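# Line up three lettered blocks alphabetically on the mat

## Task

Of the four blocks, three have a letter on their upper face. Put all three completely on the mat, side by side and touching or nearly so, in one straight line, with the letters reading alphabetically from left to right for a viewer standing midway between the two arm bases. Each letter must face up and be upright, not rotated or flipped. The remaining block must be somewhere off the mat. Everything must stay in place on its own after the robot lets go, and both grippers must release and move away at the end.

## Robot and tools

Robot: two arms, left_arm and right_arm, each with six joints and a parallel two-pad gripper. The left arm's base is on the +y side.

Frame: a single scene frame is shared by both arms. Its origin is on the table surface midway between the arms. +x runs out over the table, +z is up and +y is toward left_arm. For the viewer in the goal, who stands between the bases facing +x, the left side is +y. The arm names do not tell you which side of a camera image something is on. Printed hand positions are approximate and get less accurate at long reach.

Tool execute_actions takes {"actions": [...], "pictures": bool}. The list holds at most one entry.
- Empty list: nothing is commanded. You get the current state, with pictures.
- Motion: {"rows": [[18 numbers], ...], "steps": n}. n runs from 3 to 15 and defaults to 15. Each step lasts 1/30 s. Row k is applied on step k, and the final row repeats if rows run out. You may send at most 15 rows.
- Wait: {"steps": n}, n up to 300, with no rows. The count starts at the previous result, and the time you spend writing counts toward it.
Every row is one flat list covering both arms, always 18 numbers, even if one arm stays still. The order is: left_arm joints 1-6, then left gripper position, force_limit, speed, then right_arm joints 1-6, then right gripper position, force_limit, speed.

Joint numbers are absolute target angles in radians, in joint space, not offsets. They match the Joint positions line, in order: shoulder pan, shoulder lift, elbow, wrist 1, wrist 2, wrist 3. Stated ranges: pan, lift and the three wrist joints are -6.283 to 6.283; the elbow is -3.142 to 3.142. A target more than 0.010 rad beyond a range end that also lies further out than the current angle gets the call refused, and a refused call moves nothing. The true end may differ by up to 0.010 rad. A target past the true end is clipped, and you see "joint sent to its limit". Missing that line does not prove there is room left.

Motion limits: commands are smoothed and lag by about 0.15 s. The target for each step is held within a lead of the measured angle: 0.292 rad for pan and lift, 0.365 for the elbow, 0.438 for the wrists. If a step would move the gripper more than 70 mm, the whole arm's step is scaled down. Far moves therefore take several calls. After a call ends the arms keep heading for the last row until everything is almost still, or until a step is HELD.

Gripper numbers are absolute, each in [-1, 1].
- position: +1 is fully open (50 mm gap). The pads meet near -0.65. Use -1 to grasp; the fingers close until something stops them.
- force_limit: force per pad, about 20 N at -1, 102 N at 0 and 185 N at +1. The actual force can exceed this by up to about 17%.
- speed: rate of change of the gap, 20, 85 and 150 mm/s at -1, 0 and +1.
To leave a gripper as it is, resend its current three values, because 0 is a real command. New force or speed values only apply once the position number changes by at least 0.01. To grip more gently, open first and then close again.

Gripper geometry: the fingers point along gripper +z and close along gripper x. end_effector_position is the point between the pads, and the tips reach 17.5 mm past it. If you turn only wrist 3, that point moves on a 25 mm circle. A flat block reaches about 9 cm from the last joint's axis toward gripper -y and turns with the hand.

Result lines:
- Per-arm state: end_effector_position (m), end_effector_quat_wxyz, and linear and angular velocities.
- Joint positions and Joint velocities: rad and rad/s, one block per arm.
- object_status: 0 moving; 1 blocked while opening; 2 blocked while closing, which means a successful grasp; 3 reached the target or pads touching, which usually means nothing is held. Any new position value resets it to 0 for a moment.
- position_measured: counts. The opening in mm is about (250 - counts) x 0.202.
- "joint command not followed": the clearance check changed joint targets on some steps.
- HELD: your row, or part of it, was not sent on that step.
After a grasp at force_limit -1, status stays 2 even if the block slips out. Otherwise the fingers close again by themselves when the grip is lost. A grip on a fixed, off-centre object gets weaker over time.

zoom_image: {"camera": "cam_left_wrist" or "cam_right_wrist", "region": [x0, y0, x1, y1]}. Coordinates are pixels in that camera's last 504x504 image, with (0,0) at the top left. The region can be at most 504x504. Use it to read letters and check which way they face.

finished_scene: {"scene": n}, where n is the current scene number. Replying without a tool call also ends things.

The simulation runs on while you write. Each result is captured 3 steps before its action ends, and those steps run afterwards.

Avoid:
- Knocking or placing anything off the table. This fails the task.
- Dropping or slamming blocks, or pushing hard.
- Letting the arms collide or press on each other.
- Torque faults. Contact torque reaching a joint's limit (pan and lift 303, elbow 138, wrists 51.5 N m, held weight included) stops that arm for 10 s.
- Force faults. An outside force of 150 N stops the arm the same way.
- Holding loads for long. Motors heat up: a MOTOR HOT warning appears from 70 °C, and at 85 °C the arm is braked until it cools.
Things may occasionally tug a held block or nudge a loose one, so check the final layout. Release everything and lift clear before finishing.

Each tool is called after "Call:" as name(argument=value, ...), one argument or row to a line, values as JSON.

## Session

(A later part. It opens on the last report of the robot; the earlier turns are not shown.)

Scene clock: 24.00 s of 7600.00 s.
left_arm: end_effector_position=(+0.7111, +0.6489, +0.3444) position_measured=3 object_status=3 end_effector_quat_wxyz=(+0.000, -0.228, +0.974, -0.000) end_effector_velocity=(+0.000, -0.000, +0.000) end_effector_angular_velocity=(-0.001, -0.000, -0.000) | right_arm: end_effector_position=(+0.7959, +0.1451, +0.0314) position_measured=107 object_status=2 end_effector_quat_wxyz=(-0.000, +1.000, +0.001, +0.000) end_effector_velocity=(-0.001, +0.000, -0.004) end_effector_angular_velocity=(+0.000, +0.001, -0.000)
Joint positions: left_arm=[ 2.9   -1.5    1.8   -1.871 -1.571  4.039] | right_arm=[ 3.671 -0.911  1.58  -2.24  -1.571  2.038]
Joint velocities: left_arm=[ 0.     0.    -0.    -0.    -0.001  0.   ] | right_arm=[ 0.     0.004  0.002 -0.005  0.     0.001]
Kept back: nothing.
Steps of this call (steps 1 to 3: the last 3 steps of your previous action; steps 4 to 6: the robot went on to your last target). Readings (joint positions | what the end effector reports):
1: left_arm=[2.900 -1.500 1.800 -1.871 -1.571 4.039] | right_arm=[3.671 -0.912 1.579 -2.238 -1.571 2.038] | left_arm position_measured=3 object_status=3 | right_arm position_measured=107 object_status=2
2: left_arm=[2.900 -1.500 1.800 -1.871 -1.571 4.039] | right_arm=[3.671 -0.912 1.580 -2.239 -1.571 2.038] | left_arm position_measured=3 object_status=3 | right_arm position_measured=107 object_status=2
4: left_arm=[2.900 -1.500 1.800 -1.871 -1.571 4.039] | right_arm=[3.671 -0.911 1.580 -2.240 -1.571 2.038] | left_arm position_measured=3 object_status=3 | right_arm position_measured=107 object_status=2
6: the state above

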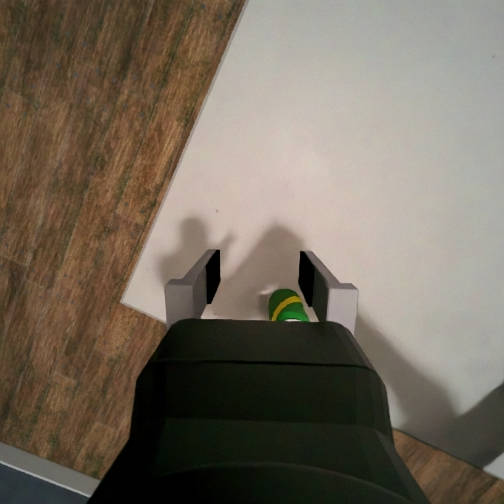

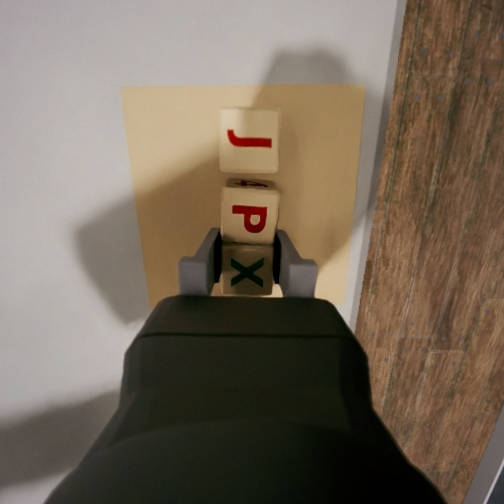

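Release, lift, and retreat.

Call:
execute_actions(
  actions=[
    {"rows":[[2.9,-1.5,1.8,-1.871,-1.571,4.039,1,0,0, 3.6706,-0.9105,1.5803,-2.2408,-1.571,2.038,1,0,0],[2.9,-1.5,1.8,-1.871,-1.571,4.039,1,0,0, 3.6706,-0.9105,1.5803,-2.2408,-1.571,2.038,1,0,0],[2.9,-1.5,1.8,-1.871,-1.571,4.039,1,0,0, 3.6706,-0.9105,1.5803,-2.2408,-1.571,2.038,1,0,0],[2.9,-1.5,1.8,-1.871,-1.571,4.039,1,0,0, 3.6706,-0.9105,1.5803,-2.2408,-1.571,2.038,1,0,0],[2.9,-1.5,1.8,-1.871,-1.571,4.039,1,0,0, 3.6706,-0.9105,1.5803,-2.2408,-1.571,2.038,1,0,0],[2.9,-1.5,1.8,-1.871,-1.571,4.039,1,0,0, 3.6706,-0.9105,1.5803,-2.2408,-1.571,2.038,1,0,0],[2.9,-1.5,1.8,-1.871,-1.571,4.039,1,0,0, 3.6706,-0.9105,1.5803,-2.2408,-1.571,2.038,1,0,0],[2.9,-1.5,1.8,-1.871,-1.571,4.039,1,0,0, 3.6706,-1.1,1.53,-2.001,-1.571,2.038,1,0,0]],"steps":15},
  ],
)

Call:
execute_actions(
  actions=[
    {"steps":15},
  ],
  pictures=true,
)

Scene clock: 24.60 s of 7600.00 s.
left_arm: end_effector_position=(+0.7111, +0.6489, +0.3444) position_measured=3 object_status=3 end_effector_quat_wxyz=(+0.000, -0.228, +0.974, -0.000) end_effector_velocity=(-0.000, -0.000, -0.000) end_effector_angular_velocity=(-0.000, +0.001, -0.000) | right_arm: end_effector_position=(+0.7911, +0.1426, +0.0948) position_measured=3 object_status=0 end_effector_quat_wxyz=(+0.000, +1.000, +0.001, -0.000) end_effector_velocity=(-0.064, -0.032, +0.422) end_effector_angular_velocity=(-0.019, +0.039, +0.001)
Joint positions: left_arm=[ 2.9   -1.5    1.8   -1.871 -1.571  4.039] | right_arm=[ 3.671 -0.978  1.563 -2.155 -1.571  2.038]
Joint velocities: left_arm=[-0.    -0.     0.001  0.    -0.     0.   ] | right_arm=[ 0.    -0.464 -0.099  0.606  0.001 -0.001]
Steps of this call (steps 1 to 6: the robot went on to your last target; steps 7 to 18: the first 12 steps of this action). Readings (joint positions | what the end effector reports):
7: left_arm=[2.900 -1.500 1.800 -1.871 -1.571 4.039] | right_arm=[3.671 -0.911 1.580 -2.241 -1.571 2.038] | left_arm position_measured=3 object_status=3 | right_arm position_measured=99 object_status=0
8: left_arm=[2.900 -1.500 1.800 -1.871 -1.571 4.039] | right_arm=[3.671 -0.910 1.581 -2.241 -1.571 2.038] | left_arm position_measured=3 object_status=3 | right_arm position_measured=85 object_status=0
10: left_arm=[2.900 -1.500 1.800 -1.871 -1.571 4.039] | right_arm=[3.671 -0.910 1.581 -2.241 -1.571 2.038] | left_arm position_measured=3 object_status=3 | right_arm position_measured=57 object_status=0
14: left_arm=[2.900 -1.500 1.800 -1.871 -1.571 4.039] | right_arm=[3.671 -0.913 1.580 -2.237 -1.571 2.038] | left_arm position_measured=3 object_status=3 | right_arm position_measured=5 object_status=0
18: the state above

Scene clock: 25.10 s of 7600.00 s.
left_arm: end_effector_position=(+0.7111, +0.6489, +0.3444) position_measured=3 object_status=3 end_effector_quat_wxyz=(+0.000, -0.228, +0.974, -0.000) end_effector_velocity=(-0.000, -0.000, -0.000) end_effector_angular_velocity=(+0.000, +0.000, +0.000) | right_arm: end_effector_position=(+0.7724, +0.1330, +0.2078) position_measured=3 object_status=3 end_effector_quat_wxyz=(+0.000, +1.000, +0.001, +0.000) end_effector_velocity=(-0.003, -0.002, +0.019) end_effector_angular_velocity=(+0.001, -0.002, -0.002)
Joint positions: left_arm=[ 2.9   -1.5    1.8   -1.871 -1.571  4.039] | right_arm=[ 3.671 -1.098  1.531 -2.004 -1.571  2.038]
Joint velocities: left_arm=[-0. -0.  0. -0.  0. -0.] | right_arm=[-0.001 -0.02  -0.005  0.023 -0.     0.001]
Kept back: nothing.
Steps of this call (steps 1 to 3: the last 3 steps of your previous action; steps 4 to 15: the robot went on to your last target). Readings (joint positions | what the end effector reports):
1: left_arm=[2.900 -1.500 1.800 -1.871 -1.571 4.039] | right_arm=[3.671 -0.994 1.558 -2.135 -1.571 2.038] | left_arm position_measured=3 object_status=3 | right_arm position_measured=3 object_status=0
2: left_arm=[2.900 -1.500 1.800 -1.871 -1.571 4.039] | right_arm=[3.671 -1.010 1.554 -2.115 -1.571 2.038] | left_arm position_measured=3 object_status=3 | right_arm position_measured=3 object_status=0
4: left_arm=[2.900 -1.500 1.800 -1.871 -1.571 4.039] | right_arm=[3.671 -1.042 1.546 -2.075 -1.571 2.038] | left_arm position_measured=3 object_status=3 | right_arm position_measured=3 object_status=3
8: left_arm=[2.900 -1.500 1.800 -1.871 -1.571 4.039] | right_arm=[3.671 -1.083 1.535 -2.023 -1.571 2.038] | left_arm position_measured=3 object_status=3 | right_arm position_measured=3 object_status=3
15: the state above

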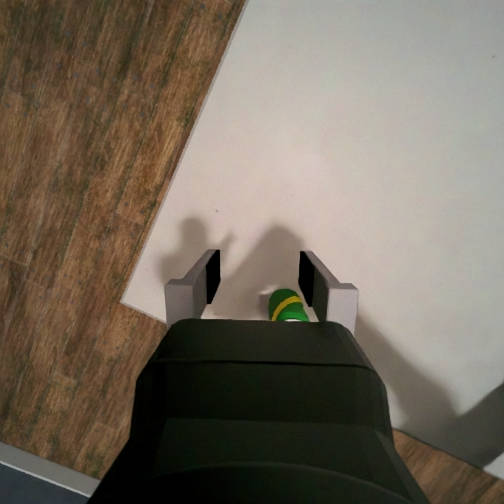

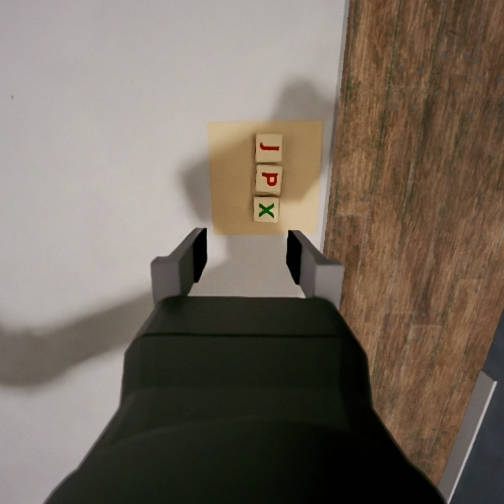

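Good. Move clear.

Call:
execute_actions(
  actions=[
    {"rows":[[2.9,-1.5,1.8,-1.871,-1.571,4.039,1,0,0, 3.25,-1.4,1.8,-1.971,-1.571,2.038,1,0,0]],"steps":15},
  ],
)

Call:
execute_actions(
  actions=[
    {"steps":20},
  ],
)

Call:
finished_scene(
  scene=2,
)

Scene clock: 25.57 s of 7600.00 s.
left_arm: end_effector_position=(+0.7111, +0.6489, +0.3444) position_measured=3 object_status=3 end_effector_quat_wxyz=(+0.000, -0.228, +0.974, -0.000) end_effector_velocity=(-0.000, +0.001, -0.000) end_effector_angular_velocity=(+0.002, +0.000, +0.000) | right_arm: end_effector_position=(+0.7916, -0.0339, +0.2520) position_measured=3 object_status=3 end_effector_quat_wxyz=(+0.000, +0.996, -0.090, +0.000) end_effector_velocity=(+0.045, -0.446, +0.084) end_effector_angular_velocity=(-0.000, -0.000, -0.520)
Joint positions: left_arm=[ 2.9   -1.5    1.8   -1.871 -1.571  4.039] | right_arm=[ 3.487 -1.247  1.663 -1.987 -1.571  2.038]
Joint velocities: left_arm=[ 0.     0.     0.     0.     0.002 -0.   ] | right_arm=[-0.52  -0.334  0.299  0.035 -0.    -0.   ]
Steps of this call (steps 1 to 2: the robot went on to your last target; steps 3 to 14: the first 12 steps of this action). Readings (joint positions | what the end effector reports):
3: left_arm=[2.900 -1.500 1.800 -1.871 -1.571 4.039] | right_arm=[3.668 -1.102 1.533 -2.002 -1.571 2.038] | left_arm position_measured=3 object_status=3 | right_arm position_measured=3 object_status=3
4: left_arm=[2.900 -1.500 1.800 -1.871 -1.571 4.039] | right_arm=[3.653 -1.118 1.548 -2.000 -1.571 2.038] | left_arm position_measured=3 object_status=3 | right_arm position_measured=3 object_status=3
6: left_arm=[2.900 -1.500 1.800 -1.871 -1.571 4.039] | right_arm=[3.621 -1.148 1.574 -1.997 -1.571 2.038] | left_arm position_measured=3 object_status=3 | right_arm position_measured=3 object_status=3
10: left_arm=[2.900 -1.500 1.800 -1.871 -1.571 4.039] | right_arm=[3.556 -1.201 1.622 -1.991 -1.571 2.038] | left_arm position_measured=3 object_status=3 | right_arm position_measured=3 object_status=3
14: the state above

Scene clock: 26.23 s of 7600.00 s.
left_arm: end_effector_position=(+0.7111, +0.6489, +0.3444) position_measured=3 object_status=3 end_effector_quat_wxyz=(+0.000, -0.228, +0.974, -0.000) end_effector_velocity=(+0.000, -0.000, +0.000) end_effector_angular_velocity=(-0.001, +0.000, -0.001) | right_arm: end_effector_position=(+0.7848, -0.2261, +0.2831) position_measured=3 object_status=3 end_effector_quat_wxyz=(+0.000, +0.979, -0.206, +0.000) end_effector_velocity=(-0.003, -0.019, +0.004) end_effector_angular_velocity=(-0.000, -0.002, -0.025)
Joint positions: left_arm=[ 2.9   -1.5    1.8   -1.871 -1.571  4.039] | right_arm=[ 3.253 -1.398  1.799 -1.971 -1.571  2.038]
Joint velocities: left_arm=[ 0.     0.    -0.     0.    -0.001  0.001] | right_arm=[-0.024 -0.017  0.014  0.001 -0.     0.001]
Kept back: nothing.
Steps of this call (steps 1 to 3: the last 3 steps of your previous action; steps 4 to 20: the robot went on to your last target). Readings (joint positions | what the end effector reports):
1: left_arm=[2.900 -1.500 1.800 -1.871 -1.571 4.039] | right_arm=[3.470 -1.258 1.673 -1.986 -1.571 2.038] | left_arm position_measured=3 object_status=3 | right_arm position_measured=3 object_status=3
2: left_arm=[2.900 -1.500 1.800 -1.871 -1.571 4.039] | right_arm=[3.452 -1.270 1.683 -1.984 -1.571 2.038] | left_arm position_measured=3 object_status=3 | right_arm position_measured=3 object_status=3
4: left_arm=[2.900 -1.500 1.800 -1.871 -1.571 4.039] | right_arm=[3.416 -1.293 1.704 -1.982 -1.571 2.038] | left_arm position_measured=3 object_status=3 | right_arm position_measured=3 object_status=3
8: left_arm=[2.900 -1.500 1.800 -1.871 -1.571 4.039] | right_arm=[3.343 -1.340 1.747 -1.977 -1.571 2.038] | left_arm position_measured=3 object_status=3 | right_arm position_measured=3 object_status=3
20: the state above

The scene is finished: the task was done.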